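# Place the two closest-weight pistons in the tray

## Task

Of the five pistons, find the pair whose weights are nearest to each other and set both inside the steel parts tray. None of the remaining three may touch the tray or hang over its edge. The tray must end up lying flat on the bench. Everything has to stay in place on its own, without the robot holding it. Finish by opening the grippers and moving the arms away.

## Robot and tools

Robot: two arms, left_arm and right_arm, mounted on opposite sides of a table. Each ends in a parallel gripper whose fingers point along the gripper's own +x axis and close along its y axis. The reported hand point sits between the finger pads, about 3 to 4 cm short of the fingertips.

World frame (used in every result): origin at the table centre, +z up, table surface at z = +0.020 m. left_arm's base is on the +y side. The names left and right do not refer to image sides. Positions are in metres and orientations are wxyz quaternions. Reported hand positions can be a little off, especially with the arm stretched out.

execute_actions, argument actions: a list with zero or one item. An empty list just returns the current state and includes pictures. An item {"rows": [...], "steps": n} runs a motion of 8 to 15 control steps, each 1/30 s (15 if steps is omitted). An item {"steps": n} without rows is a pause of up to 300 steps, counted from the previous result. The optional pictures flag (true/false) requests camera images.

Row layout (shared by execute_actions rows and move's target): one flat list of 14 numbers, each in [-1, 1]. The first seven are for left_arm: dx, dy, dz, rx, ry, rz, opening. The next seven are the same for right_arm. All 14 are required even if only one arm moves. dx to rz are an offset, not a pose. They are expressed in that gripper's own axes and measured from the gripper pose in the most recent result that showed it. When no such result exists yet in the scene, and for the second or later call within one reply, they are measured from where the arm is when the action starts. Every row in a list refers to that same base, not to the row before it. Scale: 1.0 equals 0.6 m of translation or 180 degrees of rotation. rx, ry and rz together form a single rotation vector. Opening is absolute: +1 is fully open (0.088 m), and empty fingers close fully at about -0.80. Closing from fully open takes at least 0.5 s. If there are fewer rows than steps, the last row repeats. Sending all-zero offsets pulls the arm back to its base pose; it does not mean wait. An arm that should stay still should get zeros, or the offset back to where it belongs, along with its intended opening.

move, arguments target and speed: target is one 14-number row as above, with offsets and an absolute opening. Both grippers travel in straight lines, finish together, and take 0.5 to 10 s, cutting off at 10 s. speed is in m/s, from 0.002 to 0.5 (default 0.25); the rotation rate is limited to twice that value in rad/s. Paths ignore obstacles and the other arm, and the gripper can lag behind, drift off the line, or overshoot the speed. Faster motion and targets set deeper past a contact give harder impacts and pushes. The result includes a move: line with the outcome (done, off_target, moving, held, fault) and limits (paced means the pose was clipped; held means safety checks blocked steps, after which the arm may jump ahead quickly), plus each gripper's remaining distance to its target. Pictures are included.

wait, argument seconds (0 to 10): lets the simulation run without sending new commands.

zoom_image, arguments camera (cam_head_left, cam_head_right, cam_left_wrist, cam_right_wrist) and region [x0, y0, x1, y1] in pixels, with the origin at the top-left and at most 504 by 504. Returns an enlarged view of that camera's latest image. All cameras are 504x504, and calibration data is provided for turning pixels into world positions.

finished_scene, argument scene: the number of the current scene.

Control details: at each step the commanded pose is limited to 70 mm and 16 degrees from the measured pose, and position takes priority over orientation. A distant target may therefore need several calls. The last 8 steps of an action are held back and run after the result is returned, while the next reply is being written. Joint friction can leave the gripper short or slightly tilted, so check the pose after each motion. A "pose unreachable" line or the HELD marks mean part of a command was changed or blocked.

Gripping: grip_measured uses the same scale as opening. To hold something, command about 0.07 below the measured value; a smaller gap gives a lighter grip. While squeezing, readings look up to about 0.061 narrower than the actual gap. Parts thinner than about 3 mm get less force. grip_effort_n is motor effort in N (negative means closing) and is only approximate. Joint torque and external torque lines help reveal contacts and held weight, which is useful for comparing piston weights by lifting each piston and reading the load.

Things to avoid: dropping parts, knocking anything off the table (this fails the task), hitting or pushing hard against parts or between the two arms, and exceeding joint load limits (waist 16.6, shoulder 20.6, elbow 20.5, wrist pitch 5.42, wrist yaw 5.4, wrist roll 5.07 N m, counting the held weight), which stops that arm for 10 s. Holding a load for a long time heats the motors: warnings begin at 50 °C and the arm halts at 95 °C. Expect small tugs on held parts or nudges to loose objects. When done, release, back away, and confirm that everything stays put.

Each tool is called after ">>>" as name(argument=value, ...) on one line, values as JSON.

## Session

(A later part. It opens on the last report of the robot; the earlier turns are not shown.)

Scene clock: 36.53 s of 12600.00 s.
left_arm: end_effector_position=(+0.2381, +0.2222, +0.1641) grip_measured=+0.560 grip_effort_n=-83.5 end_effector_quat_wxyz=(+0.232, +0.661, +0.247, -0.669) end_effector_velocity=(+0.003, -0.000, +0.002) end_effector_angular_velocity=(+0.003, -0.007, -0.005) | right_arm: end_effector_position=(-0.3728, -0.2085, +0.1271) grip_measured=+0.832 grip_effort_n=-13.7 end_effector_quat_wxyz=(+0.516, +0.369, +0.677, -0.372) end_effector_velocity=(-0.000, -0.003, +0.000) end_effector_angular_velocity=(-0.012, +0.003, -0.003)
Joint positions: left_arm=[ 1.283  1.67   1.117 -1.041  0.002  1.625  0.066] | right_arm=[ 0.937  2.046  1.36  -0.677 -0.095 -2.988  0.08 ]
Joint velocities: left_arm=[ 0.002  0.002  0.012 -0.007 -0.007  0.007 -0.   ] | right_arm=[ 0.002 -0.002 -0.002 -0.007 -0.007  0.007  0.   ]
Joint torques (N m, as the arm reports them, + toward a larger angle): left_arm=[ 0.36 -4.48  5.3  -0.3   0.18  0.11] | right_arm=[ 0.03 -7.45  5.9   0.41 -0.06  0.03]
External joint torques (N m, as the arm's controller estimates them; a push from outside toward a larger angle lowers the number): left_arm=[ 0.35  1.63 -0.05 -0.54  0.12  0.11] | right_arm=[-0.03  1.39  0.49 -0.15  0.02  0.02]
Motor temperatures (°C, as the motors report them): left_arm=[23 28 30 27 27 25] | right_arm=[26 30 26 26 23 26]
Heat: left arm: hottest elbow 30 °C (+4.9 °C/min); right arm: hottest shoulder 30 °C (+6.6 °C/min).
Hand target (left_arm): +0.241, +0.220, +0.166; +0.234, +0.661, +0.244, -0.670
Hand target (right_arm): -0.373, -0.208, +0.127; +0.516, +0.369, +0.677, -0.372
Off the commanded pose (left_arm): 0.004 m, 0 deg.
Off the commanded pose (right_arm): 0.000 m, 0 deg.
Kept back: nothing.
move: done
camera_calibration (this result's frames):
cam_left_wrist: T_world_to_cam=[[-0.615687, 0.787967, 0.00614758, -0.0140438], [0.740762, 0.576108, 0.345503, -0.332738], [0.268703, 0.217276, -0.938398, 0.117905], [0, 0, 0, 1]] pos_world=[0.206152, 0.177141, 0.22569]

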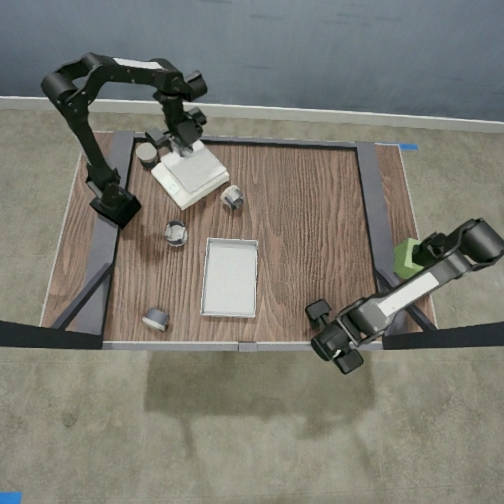

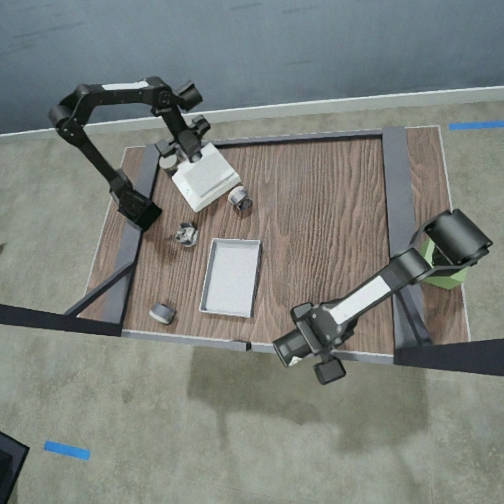

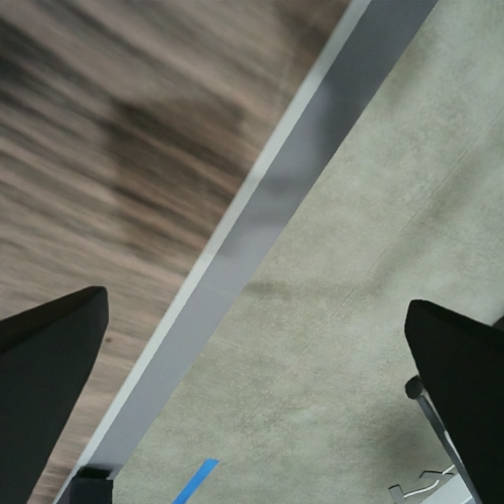

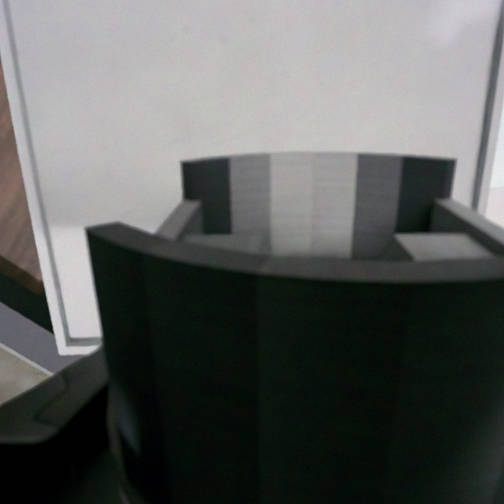

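>>> move(target=[0.068,0.014,0.012,0,0,0,0.45,0,0,0,0,0,0,0.83], speed=0.04)

>>> move(target=[0,0,0,0,0,0,1,0,0,0,0,0,0,0.83])

>>> move(target=[-0.17,-0.05,0,0,0,0,1,0,0,0,0,0,0,0.83], speed=0.15)

Scene clock: 38.33 s of 12600.00 s.
left_arm: end_effector_position=(+0.2388, +0.2114, +0.1259) grip_measured=+0.560 grip_effort_n=-83.5 end_effector_quat_wxyz=(+0.234, +0.663, +0.244, -0.668) end_effector_velocity=(-0.001, -0.000, +0.001) end_effector_angular_velocity=(+0.007, -0.004, -0.000) | right_arm: end_effector_position=(-0.3728, -0.2085, +0.1271) grip_measured=+0.832 grip_effort_n=-13.7 end_effector_quat_wxyz=(+0.516, +0.369, +0.677, -0.372) end_effector_velocity=(-0.000, -0.003, +0.000) end_effector_angular_velocity=(-0.006, -0.001, +0.025)
Joint positions: left_arm=[ 1.26   1.751  1.047 -0.882  0.002  1.602  0.066] | right_arm=[ 0.937  2.046  1.36  -0.677 -0.095 -2.988  0.08 ]
Joint velocities: left_arm=[-0.007 -0.002  0.002 -0.007 -0.007 -0.007 -0.   ] | right_arm=[ 0.002 -0.002 -0.002 -0.007 -0.007 -0.022 -0.   ]
Joint torques (N m, as the arm reports them, + toward a larger angle): left_arm=[-0.39 -4.9   3.13  0.07  0.11 -0.08] | right_arm=[ 0.02 -7.46  5.91  0.41 -0.06  0.02]
External joint torques (N m, as the arm's controller estimates them; a push from outside toward a larger angle lowers the number): left_arm=[-0.34  1.55 -1.97 -0.2   0.04 -0.08] | right_arm=[-0.09  1.42  0.5  -0.14  0.02  0.02]
Motor temperatures (°C, as the motors report them): left_arm=[23 28 30 27 27 25] | right_arm=[26 31 26 26 23 26]
Heat: left arm: hottest elbow 30 °C (+4.7 °C/min); right arm: hottest shoulder 31 °C (+7.8 °C/min).
Hand target (left_arm): +0.237, +0.212, +0.123; +0.232, +0.661, +0.247, -0.669
Hand target (right_arm): -0.373, -0.208, +0.127; +0.516, +0.369, +0.677, -0.372
Off the commanded pose (left_arm): 0.003 m, 0 deg.
Off the commanded pose (right_arm): 0.000 m, 0 deg.
Kept back: nothing.
move: done
camera_calibration (this result's frames):
cam_left_wrist: T_world_to_cam=[[-0.615396, 0.788216, -0.0017643, -0.00402494], [0.739028, 0.577768, 0.346441, -0.313941], [0.27409, 0.211894, -0.93807, 0.0839705], [0, 0, 0, 1]] pos_world=[0.206519, 0.166765, 0.187525]

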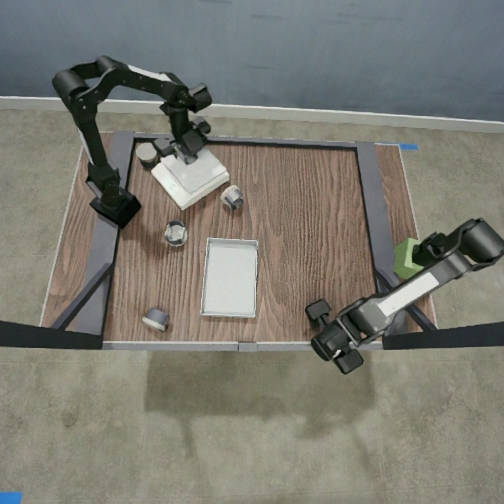

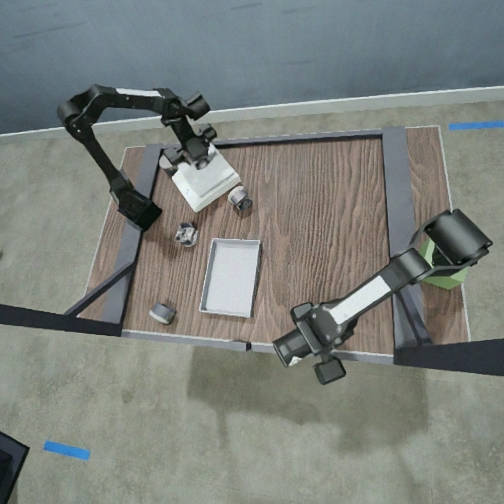

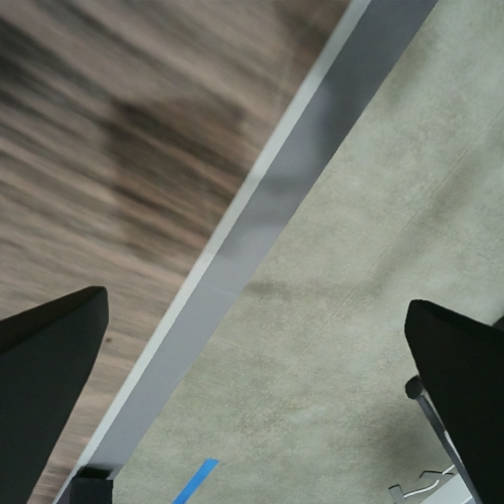

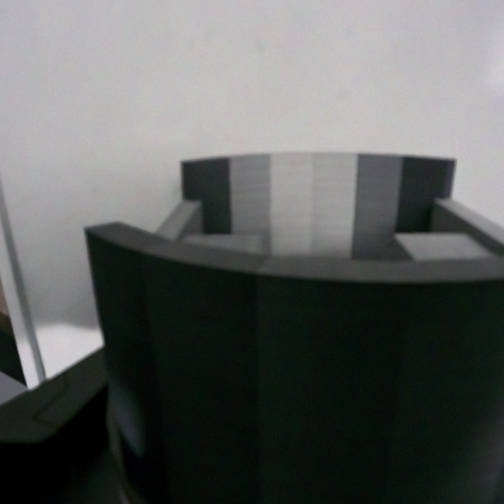

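Scene clock: 38.97 s of 12600.00 s.
left_arm: end_effector_position=(+0.2388, +0.2114, +0.1259) grip_measured=+1.000 grip_effort_n=15.6 end_effector_quat_wxyz=(+0.234, +0.663, +0.244, -0.668) end_effector_velocity=(-0.003, +0.001, -0.001) end_effector_angular_velocity=(+0.004, +0.013, +0.005) | right_arm: end_effector_position=(-0.3728, -0.2085, +0.1271) grip_measured=+0.832 grip_effort_n=-14.2 end_effector_quat_wxyz=(+0.516, +0.369, +0.677, -0.372) end_effector_velocity=(+0.000, -0.001, +0.001) end_effector_angular_velocity=(-0.005, +0.004, +0.006)
Joint positions: left_arm=[ 1.26   1.751  1.047 -0.882  0.002  1.602  0.088] | right_arm=[ 0.937  2.046  1.36  -0.677 -0.095 -2.988  0.08 ]
Joint velocities: left_arm=[-0.002  0.002 -0.002 -0.007  0.007 -0.007  0.   ] | right_arm=[-0.002 -0.002  0.002 -0.007 -0.007 -0.007  0.   ]
Joint torques (N m, as the arm reports them, + toward a larger angle): left_arm=[-0.06 -5.32  3.65 -0.09  0.08 -0.01] | right_arm=[ 0.03 -7.47  5.94  0.41 -0.06  0.03]
External joint torques (N m, as the arm's controller estimates them; a push from outside toward a larger angle lowers the number): left_arm=[-0.05  1.05 -1.39 -0.35  0.02 -0.01] | right_arm=[ 0.03  1.46  0.47 -0.16  0.01  0.02]
Motor temperatures (°C, as the motors report them): left_arm=[23 28 30 27 27 25] | right_arm=[26 31 26 26 23 26]
Heat: left arm: hottest elbow 30 °C (+4.6 °C/min); right arm: hottest shoulder 31 °C (+7.7 °C/min).
Hand target (left_arm): +0.239, +0.211, +0.126; +0.234, +0.663, +0.244, -0.668
Hand target (right_arm): -0.373, -0.208, +0.127; +0.516, +0.369, +0.677, -0.372
Off the commanded pose (left_arm): 0.000 m, 0 deg.
Off the commanded pose (right_arm): 0.000 m, 0 deg.
Kept back: nothing.
move: done
camera_calibration (this result's frames):
cam_left_wrist: T_world_to_cam=[[-0.615396, 0.788216, -0.0017643, -0.00402494], [0.739028, 0.577768, 0.346441, -0.313941], [0.27409, 0.211894, -0.93807, 0.0839705], [0, 0, 0, 1]] pos_world=[0.206519, 0.166765, 0.187525]

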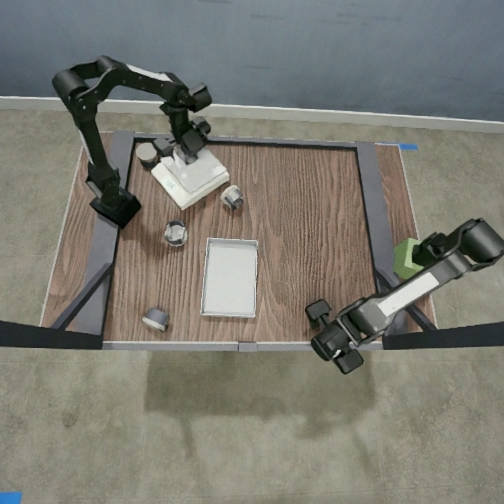

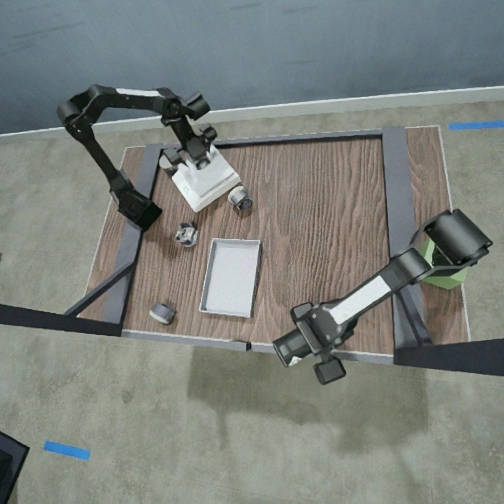

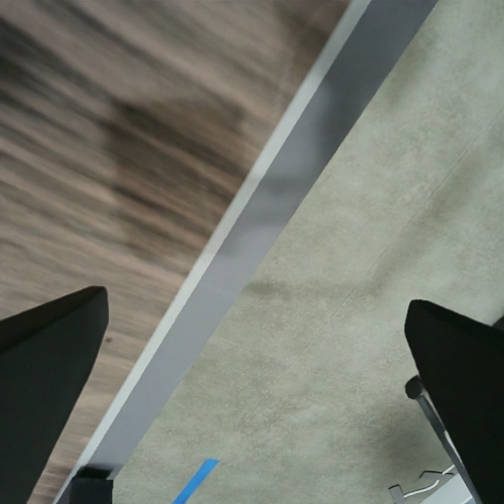

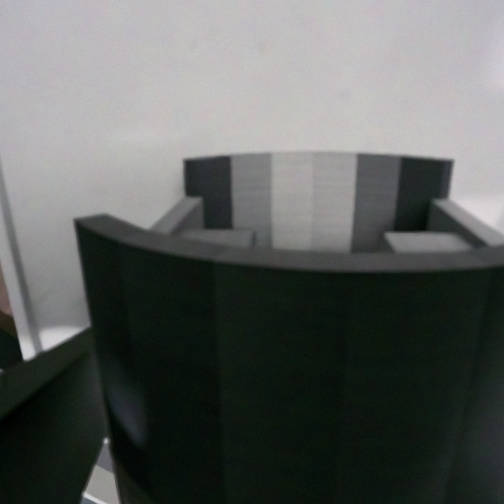

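Scene clock: 40.17 s of 12600.00 s.
left_arm: end_effector_position=(+0.2200, +0.2335, +0.2242) grip_measured=+1.000 grip_effort_n=16.0 end_effector_quat_wxyz=(+0.231, +0.661, +0.248, -0.670) end_effector_velocity=(-0.003, +0.002, +0.003) end_effector_angular_velocity=(+0.014, +0.003, -0.015) | right_arm: end_effector_position=(-0.3728, -0.2085, +0.1271) grip_measured=+0.832 grip_effort_n=-13.3 end_effector_quat_wxyz=(+0.516, +0.369, +0.677, -0.372) end_effector_velocity=(-0.002, -0.004, +0.000) end_effector_angular_velocity=(-0.020, +0.014, -0.000)
Joint positions: left_arm=[ 1.261  1.552  1.237 -1.284  0.002  1.603  0.088] | right_arm=[ 0.937  2.046  1.36  -0.677 -0.095 -2.988  0.08 ]
Joint velocities: left_arm=[-0.007 -0.002  0.007 -0.022 -0.007  0.007  0.   ] | right_arm=[ 0.002 -0.002 -0.002 -0.007 -0.022  0.007 -0.   ]
Joint torques (N m, as the arm reports them, + toward a larger angle): left_arm=[ 0.23 -5.25  5.28 -0.29  0.08  0.09] | right_arm=[ 0.   -7.48  5.9   0.41 -0.06  0.03]
External joint torques (N m, as the arm's controller estimates them; a push from outside toward a larger angle lowers the number): left_arm=[ 0.27  0.15 -0.24 -0.51  0.02  0.09] | right_arm=[-0.03  1.3   0.53 -0.15  0.01  0.02]
Motor temperatures (°C, as the motors report them): left_arm=[23 28 30 27 27 25] | right_arm=[26 31 26 26 23 26]
Heat: left arm: hottest elbow 30 °C (+4.5 °C/min); right arm: hottest shoulder 31 °C (+7.5 °C/min).
Hand target (left_arm): +0.221, +0.233, +0.228; +0.235, +0.663, +0.244, -0.668
Hand target (right_arm): -0.373, -0.208, +0.127; +0.516, +0.369, +0.677, -0.372
Off the commanded pose (left_arm): 0.004 m, 1 deg.
Off the commanded pose (right_arm): 0.000 m, 0 deg.
Kept back: nothing.
move: done
camera_calibration (this result's frames):
cam_left_wrist: T_world_to_cam=[[-0.615962, 0.787707, 0.010419, -0.0353486], [0.741385, 0.575167, 0.345733, -0.346573], [0.266344, 0.220683, -0.938275, 0.176455], [0, 0, 0, 1]] pos_world=[0.188173, 0.188241, 0.285753]

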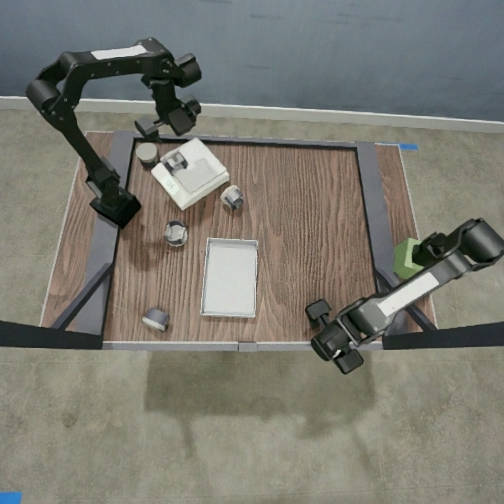

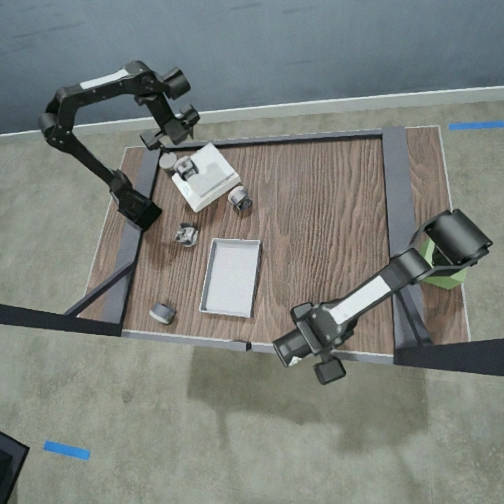

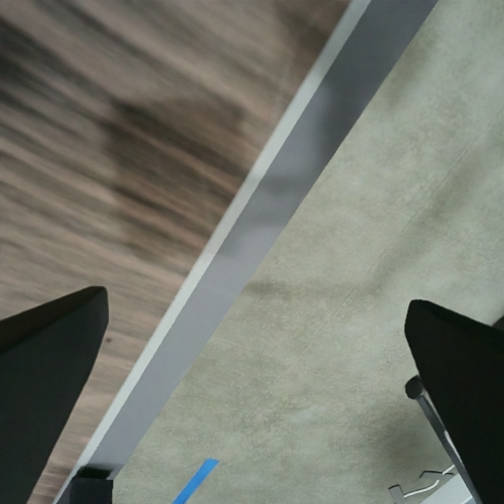

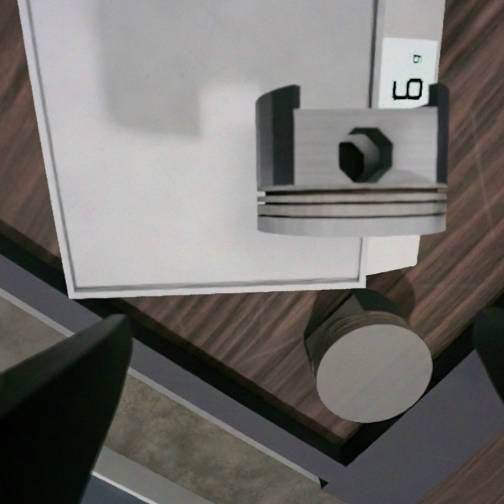

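>>> move(target=[0,-0.12,0.08,0,0,0,1,0,0,0,0,0,0,0.83])

Scene clock: 41.33 s of 12600.00 s.
left_arm: end_effector_position=(+0.1388, +0.2557, +0.2276) grip_measured=+1.000 grip_effort_n=15.6 end_effector_quat_wxyz=(+0.232, +0.661, +0.246, -0.670) end_effector_velocity=(+0.001, +0.001, +0.000) end_effector_angular_velocity=(+0.000, -0.025, +0.009) | right_arm: end_effector_position=(-0.3728, -0.2085, +0.1271) grip_measured=+0.832 grip_effort_n=-13.3 end_effector_quat_wxyz=(+0.516, +0.369, +0.677, -0.372) end_effector_velocity=(+0.003, -0.004, +0.001) end_effector_angular_velocity=(-0.020, -0.003, -0.008)
Joint positions: left_arm=[ 1.03   1.296  1.034 -1.331  0.011  1.372  0.088] | right_arm=[ 0.937  2.046  1.36  -0.677 -0.095 -2.988  0.08 ]
Joint velocities: left_arm=[-0.012 -0.012 -0.007  0.007 -0.022 -0.022  0.   ] | right_arm=[-0.002 -0.007 -0.002 -0.022 -0.007  0.007 -0.   ]
Joint torques (N m, as the arm reports them, + toward a larger angle): left_arm=[-0.31 -3.54  3.2  -0.23  0.05 -0.12] | right_arm=[ 0.02 -7.47  5.92  0.41 -0.06  0.03]
External joint torques (N m, as the arm's controller estimates them; a push from outside toward a larger angle lowers the number): left_arm=[-0.33  0.04 -2.42 -0.5   0.   -0.12] | right_arm=[ 0.02  1.41  0.54 -0.14  0.01  0.02]
Motor temperatures (°C, as the motors report them): left_arm=[23 28 30 27 27 25] | right_arm=[26 31 26 26 23 26]
Heat: left arm: hottest elbow 30 °C (+4.4 °C/min); right arm: hottest shoulder 31 °C (+7.3 °C/min).
Hand target (left_arm): +0.137, +0.258, +0.227; +0.231, +0.661, +0.248, -0.670
Hand target (right_arm): -0.373, -0.208, +0.127; +0.516, +0.369, +0.677, -0.372
Off the commanded pose (left_arm): 0.003 m, 0 deg.
Off the commanded pose (right_arm): 0.000 m, 0 deg.
Kept back: nothing.
move: done
camera_calibration (this result's frames):
cam_left_wrist: T_world_to_cam=[[-0.615166, 0.788372, 0.00634437, -0.10224], [0.741902, 0.576146, 0.342983, -0.300057], [0.266743, 0.215699, -0.93932, 0.197762], [0, 0, 0, 1]] pos_world=[0.106967, 0.210823, 0.289325]

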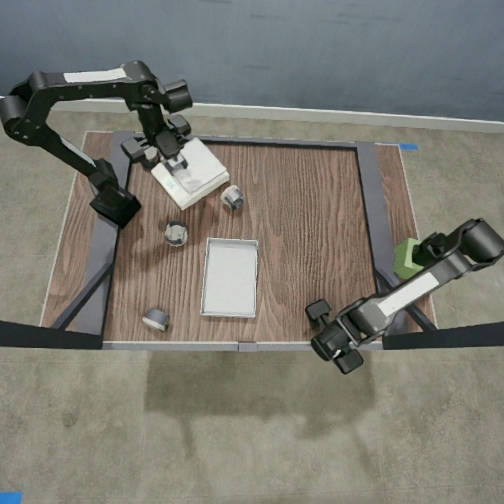

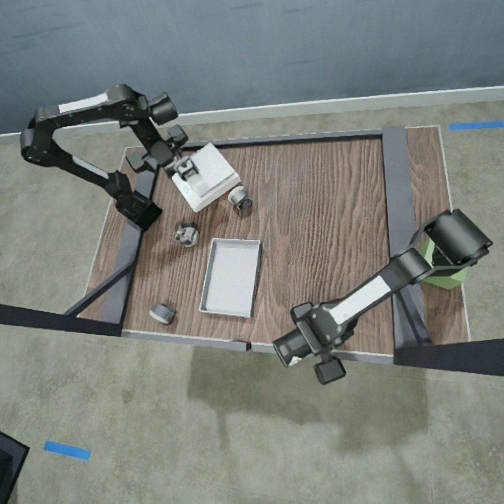

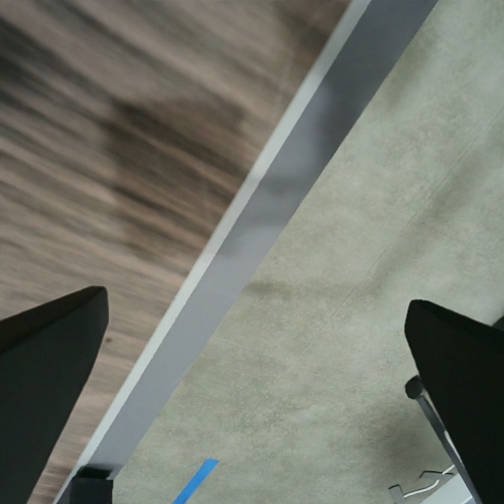

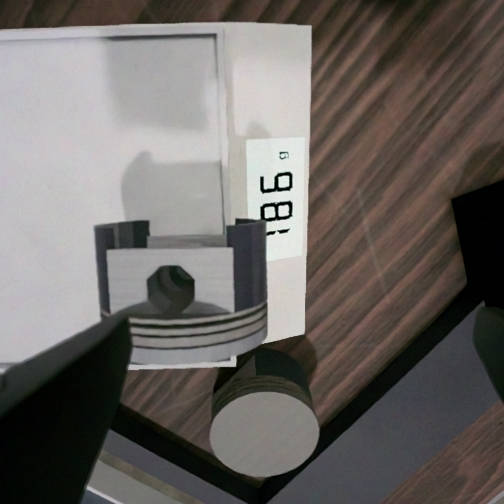

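>>> move(target=[0.07,0.225,0.235,0,0,0,1,0,0,0,0,0,0,0.83])

Scene clock: 42.93 s of 12600.00 s.
left_arm: end_effector_position=(+0.1164, +0.0646, +0.1844) grip_measured=+1.000 grip_effort_n=16.0 end_effector_quat_wxyz=(+0.234, +0.660, +0.244, -0.671) end_effector_velocity=(-0.004, -0.001, -0.002) end_effector_angular_velocity=(+0.011, +0.009, +0.000) | right_arm: end_effector_position=(-0.3728, -0.2085, +0.1271) grip_measured=+0.832 grip_effort_n=-13.7 end_effector_quat_wxyz=(+0.516, +0.369, +0.677, -0.372) end_effector_velocity=(+0.007, -0.003, -0.000) end_effector_angular_velocity=(-0.015, -0.018, -0.016)
Joint positions: left_arm=[ 0.731  1.976  1.588 -1.195  0.017  1.074  0.088] | right_arm=[ 0.937  2.046  1.36  -0.677 -0.095 -2.988  0.08 ]
Joint velocities: left_arm=[-0.007  0.012  0.007 -0.007  0.007 -0.007  0.   ] | right_arm=[-0.007 -0.007 -0.007 -0.022  0.007  0.007 -0.   ]
Joint torques (N m, as the arm reports them, + toward a larger angle): left_arm=[-0.41 -6.01  5.34 -0.24  0.11 -0.11] | right_arm=[ 0.02 -7.45  5.92  0.42 -0.06  0.03]
External joint torques (N m, as the arm's controller estimates them; a push from outside toward a larger angle lowers the number): left_arm=[-0.34  2.51 -0.24 -0.54  0.04 -0.12] | right_arm=[ 0.1   1.4   0.55 -0.13 -0.01  0.02]
Motor temperatures (°C, as the motors report them): left_arm=[23 28 30 27 27 25] | right_arm=[26 31 26 26 23 26]
Heat: left arm: hottest elbow 30 °C (+4.2 °C/min); right arm: hottest shoulder 31 °C (+7.0 °C/min).
Hand target (left_arm): +0.115, +0.063, +0.183; +0.232, +0.660, +0.246, -0.671
Hand target (right_arm): -0.373, -0.208, +0.127; +0.516, +0.369, +0.677, -0.372
Off the commanded pose (left_arm): 0.003 m, 0 deg.
Off the commanded pose (right_arm): 0.000 m, 0 deg.
Kept back: nothing.
move: done
camera_calibration (this result's frames):
cam_left_wrist: T_world_to_cam=[[-0.614895, 0.788607, 0.00188313, 0.0356758], [0.74184, 0.577617, 0.340634, -0.158199], [0.267539, 0.210851, -0.940194, 0.204806], [0, 0, 0, 1]] pos_world=[0.0845018, 0.0200607, 0.246378]

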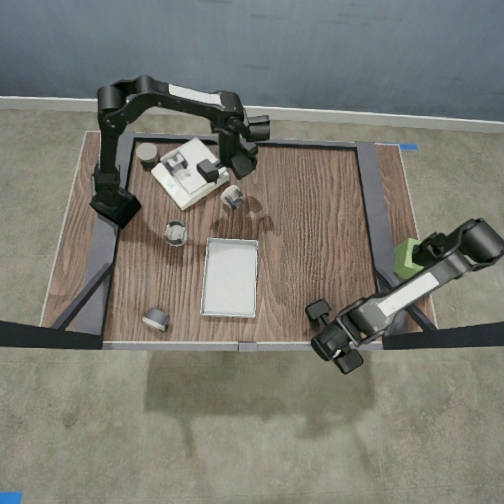

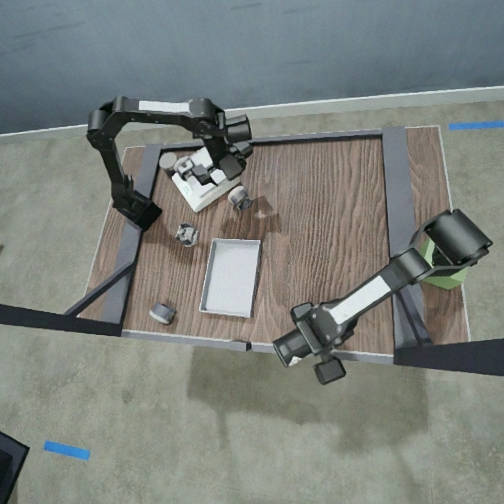

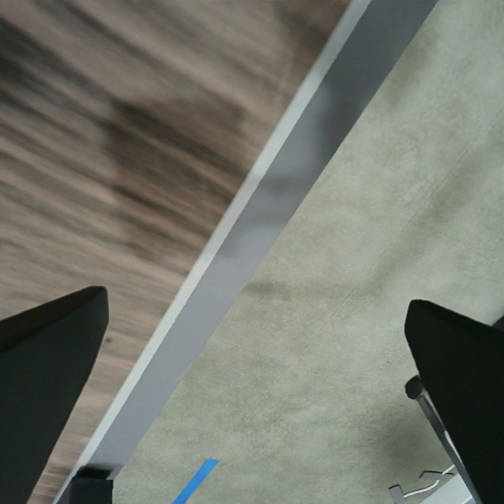

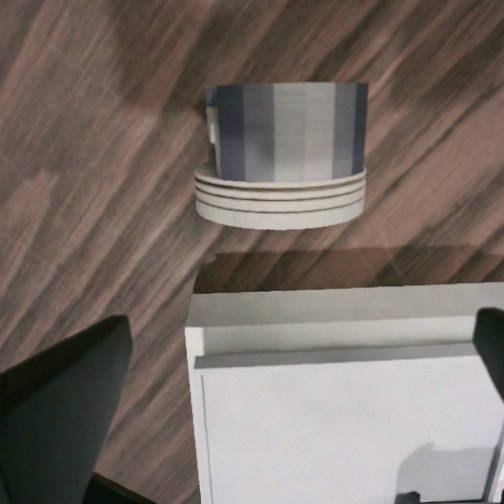

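>>> move(target=[0.12,0.002,0.024,-0.008,0,0,1,0,0,0,0,0,0,0.83], speed=0.12)

Scene clock: 44.30 s of 12600.00 s.
left_arm: end_effector_position=(+0.1062, +0.0533, +0.1184) grip_measured=+1.000 grip_effort_n=16.0 end_effector_quat_wxyz=(+0.247, +0.657, +0.247, -0.669) end_effector_velocity=(-0.003, +0.007, +0.001) end_effector_angular_velocity=(+0.031, +0.012, +0.020) | right_arm: end_effector_position=(-0.3728, -0.2085, +0.1271) grip_measured=+0.832 grip_effort_n=-13.7 end_effector_quat_wxyz=(+0.516, +0.369, +0.677, -0.372) end_effector_velocity=(+0.005, +0.001, -0.000) end_effector_angular_velocity=(+0.010, -0.024, +0.014)
Joint positions: left_arm=[ 0.699  2.064  1.446 -0.949  0.017  1.018  0.088] | right_arm=[ 0.937  2.046  1.36  -0.677 -0.095 -2.988  0.08 ]
Joint velocities: left_arm=[-0.002 -0.002  0.002 -0.037  0.007 -0.022  0.   ] | right_arm=[-0.002 -0.002 -0.002 -0.007  0.022 -0.022  0.   ]
Joint torques (N m, as the arm reports them, + toward a larger angle): left_arm=[-0.35 -6.43  2.74  0.13  0.1  -0.11] | right_arm=[ 0.01 -7.47  5.93  0.42 -0.05  0.02]
External joint torques (N m, as the arm's controller estimates them; a push from outside toward a larger angle lowers the number): left_arm=[-0.32  2.5  -2.55 -0.18  0.03 -0.11] | right_arm=[ 0.04  1.32  0.56 -0.14  0.    0.02]
Motor temperatures (°C, as the motors report them): left_arm=[23 29 30 27 27 25] | right_arm=[26 31 26 26 23 26]
Heat: left arm: hottest elbow 30 °C (+4.1 °C/min); right arm: hottest shoulder 31 °C (+6.8 °C/min).
Hand target (left_arm): +0.105, +0.056, +0.113; +0.242, +0.657, +0.252, -0.668
Hand target (right_arm): -0.373, -0.208, +0.127; +0.516, +0.369, +0.677, -0.372
Off the commanded pose (left_arm): 0.006 m, 1 deg.
Off the commanded pose (right_arm): 0.000 m, 0 deg.
Kept back: nothing.
move: done
camera_calibration (this result's frames):
cam_left_wrist: T_world_to_cam=[[-0.633943, 0.773294, -0.0114844, 0.0429285], [0.726484, 0.60053, 0.334043, -0.120371], [0.26521, 0.203421, -0.942488, 0.148734], [0, 0, 0, 1]] pos_world=[0.0752164, 0.00883461, 0.180882]

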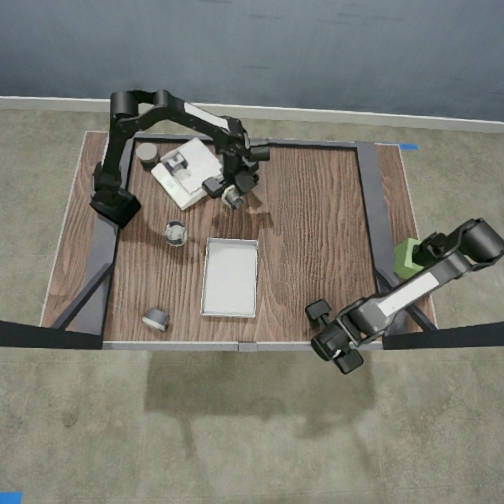

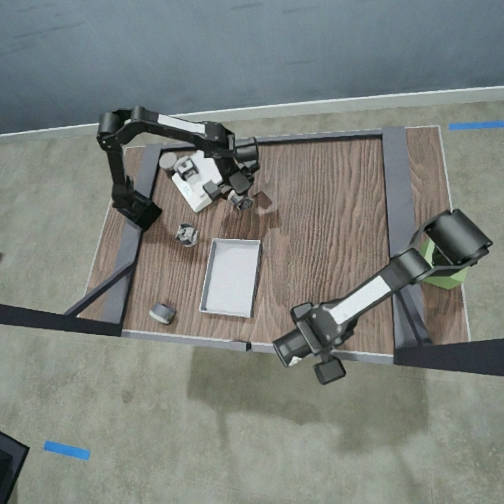

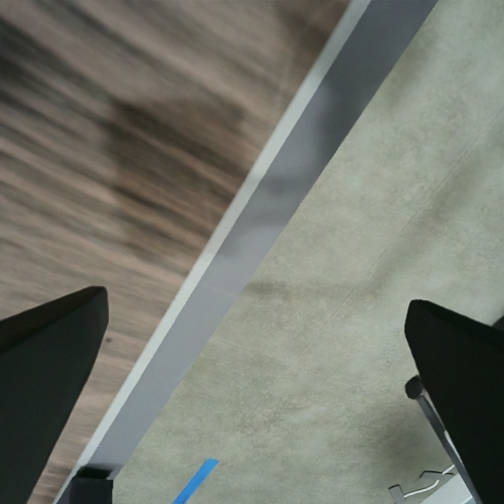

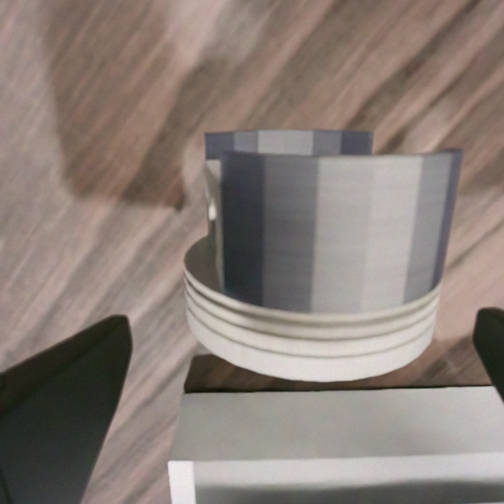

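>>> move(target=[0.1,-0.006,0,0.01,0,0,1,0,0,0,0,0,0,0.83], speed=0.07)

>>> move(target=[0,0,0,0,0,0,0.45,0,0,0,0,0,0,0.83])

>>> move(target=[-0.17,0,0,0,0,0,0.45,0,0,0,0,0,0,0.83], speed=0.15)

Scene clock: 45.77 s of 12600.00 s.
left_arm: end_effector_position=(+0.1044, +0.0529, +0.0641) grip_measured=+1.000 grip_effort_n=15.6 end_effector_quat_wxyz=(+0.244, +0.659, +0.233, -0.673) end_effector_velocity=(-0.004, +0.002, +0.000) end_effector_angular_velocity=(+0.006, +0.009, -0.000) | right_arm: end_effector_position=(-0.3728, -0.2085, +0.1271) grip_measured=+0.832 grip_effort_n=-13.7 end_effector_quat_wxyz=(+0.516, +0.369, +0.677, -0.372) end_effector_velocity=(+0.001, -0.002, +0.000) end_effector_angular_velocity=(-0.009, +0.001, +0.006)
Joint positions: left_arm=[ 0.694  2.147  1.337 -0.742  0.017  1.038  0.088] | right_arm=[ 0.937  2.046  1.36  -0.677 -0.095 -2.988  0.08 ]
Joint velocities: left_arm=[-0.007 -0.002 -0.002 -0.007  0.007 -0.007  0.   ] | right_arm=[-0.002 -0.002 -0.002 -0.007 -0.007 -0.007 -0.   ]
Joint torques (N m, as the arm reports them, + toward a larger angle): left_arm=[-0.39 -6.62  2.92  0.07  0.08  0.12] | right_arm=[-0.01 -7.48  5.93  0.41 -0.06  0.02]
External joint torques (N m, as the arm's controller estimates them; a push from outside toward a larger angle lowers the number): left_arm=[-0.32  2.28 -1.9  -0.26  0.02  0.12] | right_arm=[ 0.06  1.36  0.53 -0.15  0.    0.02]
Motor temperatures (°C, as the motors report them): left_arm=[23 29 30 27 27 25] | right_arm=[26 31 26 26 23 26]
Heat: left arm: hottest elbow 30 °C (+3.9 °C/min); right arm: hottest shoulder 31 °C (+6.6 °C/min).
Hand target (left_arm): +0.103, +0.056, +0.059; +0.237, +0.660, +0.236, -0.672
Hand target (right_arm): -0.373, -0.208, +0.127; +0.516, +0.369, +0.677, -0.372
Off the commanded pose (left_arm): 0.007 m, 1 deg.
Off the commanded pose (right_arm): 0.000 m, 0 deg.
Kept back: nothing.
move: done
camera_calibration (this result's frames):
cam_left_wrist: T_world_to_cam=[[-0.614232, 0.788724, -0.0251575, 0.039441], [0.740549, 0.587141, 0.326884, -0.100978], [0.272593, 0.182153, -0.944729, 0.0986838], [0, 0, 0, 1]] pos_world=[0.0721044, 0.0102046, 0.12723]

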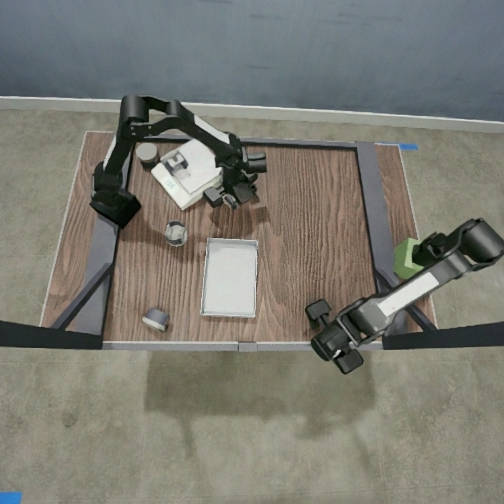

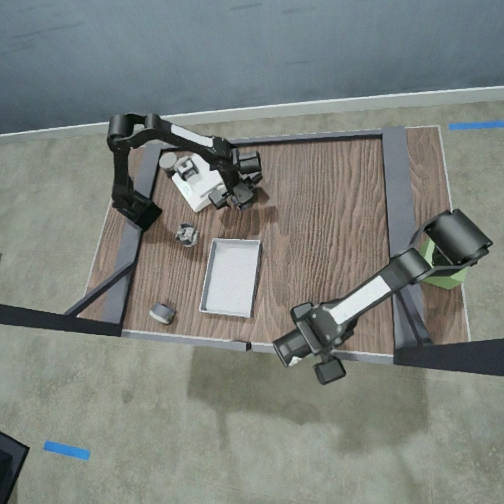

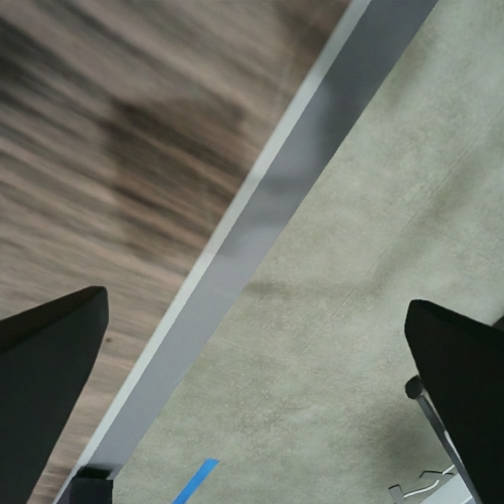

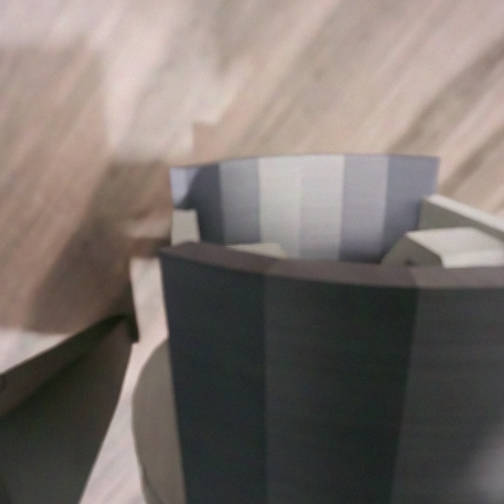

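Scene clock: 46.27 s of 12600.00 s.
left_arm: end_effector_position=(+0.1046, +0.0527, +0.0641) grip_measured=+0.554 grip_effort_n=-83.5 end_effector_quat_wxyz=(+0.245, +0.659, +0.233, -0.672) end_effector_velocity=(-0.000, +0.002, +0.000) end_effector_angular_velocity=(+0.008, -0.006, -0.010) | right_arm: end_effector_position=(-0.3728, -0.2085, +0.1271) grip_measured=+0.832 grip_effort_n=-14.2 end_effector_quat_wxyz=(+0.516, +0.369, +0.677, -0.372) end_effector_velocity=(+0.000, -0.001, +0.001) end_effector_angular_velocity=(-0.008, +0.005, -0.008)
Joint positions: left_arm=[ 0.694  2.147  1.337 -0.741  0.016  1.038  0.066] | right_arm=[ 0.937  2.046  1.36  -0.677 -0.095 -2.988  0.08 ]
Joint velocities: left_arm=[-0.002 -0.002 -0.002 -0.007 -0.007  0.007 -0.   ] | right_arm=[-0.002 -0.002  0.002 -0.007 -0.007  0.007  0.   ]
Joint torques (N m, as the arm reports them, + toward a larger angle): left_arm=[ 0.04 -7.43  3.53 -0.06  0.11 -0.02] | right_arm=[ 0.01 -7.46  5.92  0.42 -0.04  0.03]
External joint torques (N m, as the arm's controller estimates them; a push from outside toward a larger angle lowers the number): left_arm=[ 0.04  1.54 -1.35 -0.41  0.05 -0.02] | right_arm=[ 0.08  1.4   0.51 -0.14  0.01  0.02]
Motor temperatures (°C, as the motors report them): left_arm=[23 29 30 27 27 25] | right_arm=[26 31 26 26 23 26]
Heat: left arm: hottest elbow 30 °C (+3.9 °C/min); right arm: hottest shoulder 31 °C (+6.5 °C/min).
Hand target (left_arm): +0.104, +0.053, +0.064; +0.244, +0.658, +0.233, -0.673
Hand target (right_arm): -0.373, -0.208, +0.127; +0.516, +0.369, +0.677, -0.372
Off the commanded pose (left_arm): 0.000 m, 0 deg.
Off the commanded pose (right_arm): 0.000 m, 0 deg.
Kept back: nothing.
move: done
camera_calibration (this result's frames):
cam_left_wrist: T_world_to_cam=[[-0.614524, 0.788458, -0.0263429, 0.039879], [0.740139, 0.587779, 0.326665, -0.101006], [0.273046, 0.181246, -0.944773, 0.0986648], [0, 0, 0, 1]] pos_world=[0.072325, 0.0100436, 0.127262]

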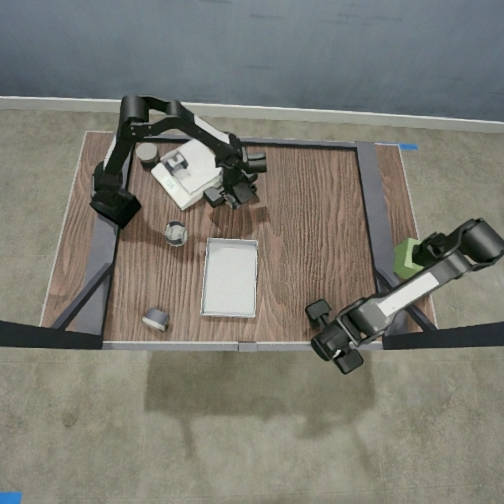

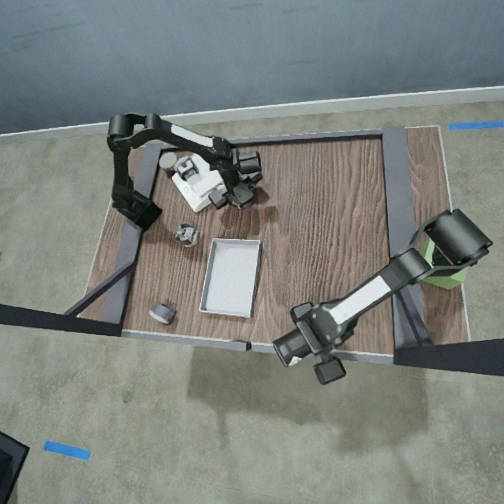

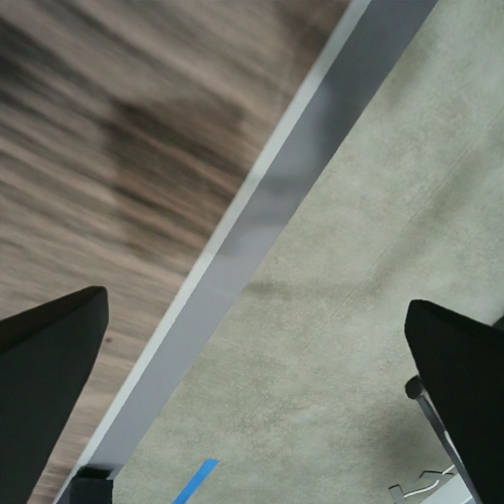

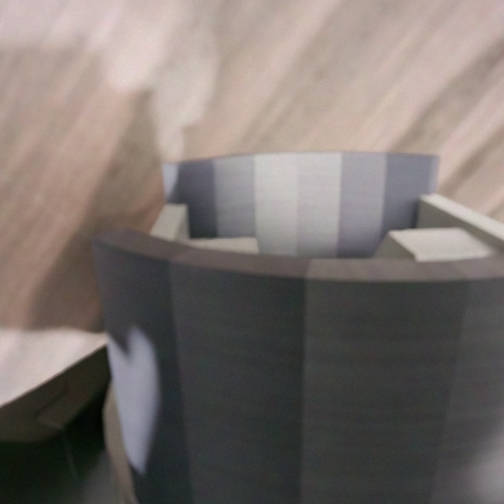

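Scene clock: 47.43 s of 12600.00 s.
left_arm: end_effector_position=(+0.1044, +0.0576, +0.1580) grip_measured=+0.554 grip_effort_n=-83.5 end_effector_quat_wxyz=(+0.237, +0.660, +0.241, -0.671) end_effector_velocity=(+0.003, -0.001, +0.002) end_effector_angular_velocity=(+0.001, -0.022, -0.010) | right_arm: end_effector_position=(-0.3728, -0.2085, +0.1271) grip_measured=+0.832 grip_effort_n=-13.7 end_effector_quat_wxyz=(+0.516, +0.369, +0.677, -0.372) end_effector_velocity=(+0.003, -0.001, -0.000) end_effector_angular_velocity=(+0.002, -0.013, +0.017)
Joint positions: left_arm=[ 0.696  2.007  1.525 -1.092  0.016  1.039  0.066] | right_arm=[ 0.937  2.046  1.36  -0.677 -0.095 -2.988  0.08 ]
Joint velocities: left_arm=[-0.002  0.002  0.012 -0.007 -0.022  0.007 -0.   ] | right_arm=[-0.002 -0.002 -0.002 -0.007  0.007 -0.022 -0.   ]
Joint torques (N m, as the arm reports them, + toward a larger angle): left_arm=[ 0.26 -8.65  5.42 -0.2   0.08  0.09] | right_arm=[ 0.03 -7.46  5.89  0.41 -0.06  0.03]
External joint torques (N m, as the arm's controller estimates them; a push from outside toward a larger angle lowers the number): left_arm=[ 0.25 -0.02 -0.05 -0.51  0.03  0.09] | right_arm=[ 0.04  1.39  0.46 -0.16  0.    0.03]
Motor temperatures (°C, as the motors report them): left_arm=[23 30 30 27 27 25] | right_arm=[26 31 26 26 23 26]
Heat: left arm: hottest shoulder 30 °C (+3.8 °C/min); right arm: hottest shoulder 31 °C (+6.3 °C/min).
Hand target (left_arm): +0.106, +0.054, +0.166; +0.245, +0.659, +0.233, -0.672
Hand target (right_arm): -0.373, -0.208, +0.127; +0.516, +0.369, +0.677, -0.372
Off the commanded pose (left_arm): 0.009 m, 1 deg.
Off the commanded pose (right_arm): 0.000 m, 0 deg.
Kept back: nothing.
move: off_target (left_arm)
camera_calibration (this result's frames):
cam_left_wrist: T_world_to_cam=[[-0.614884, 0.788592, -0.00633872, 0.0352353], [0.741099, 0.580562, 0.337224, -0.135751], [0.269613, 0.202656, -0.941403, 0.185069], [0, 0, 0, 1]] pos_world=[0.0723734, 0.0135202, 0.220226]

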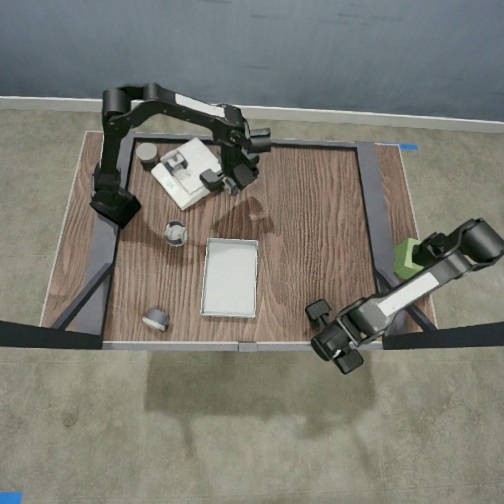

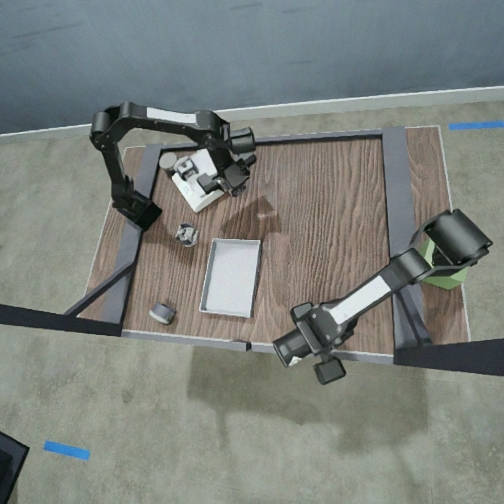

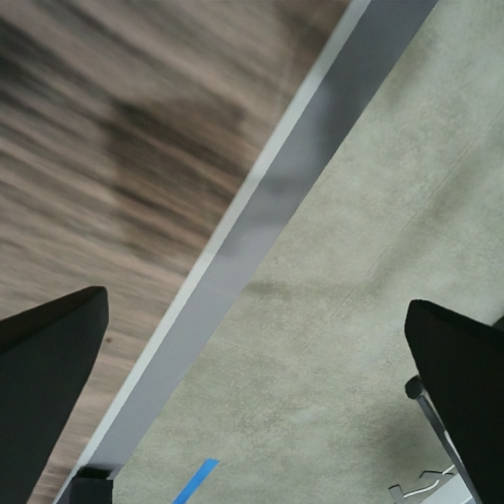

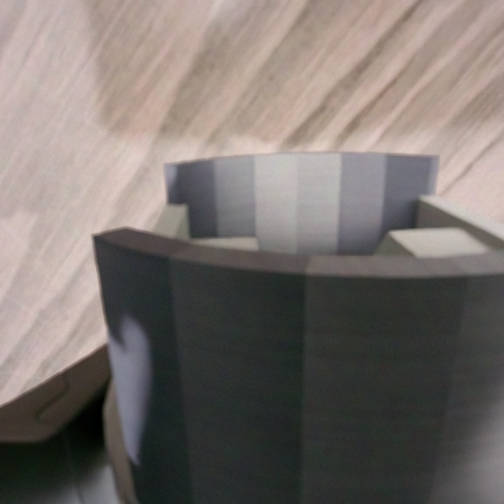

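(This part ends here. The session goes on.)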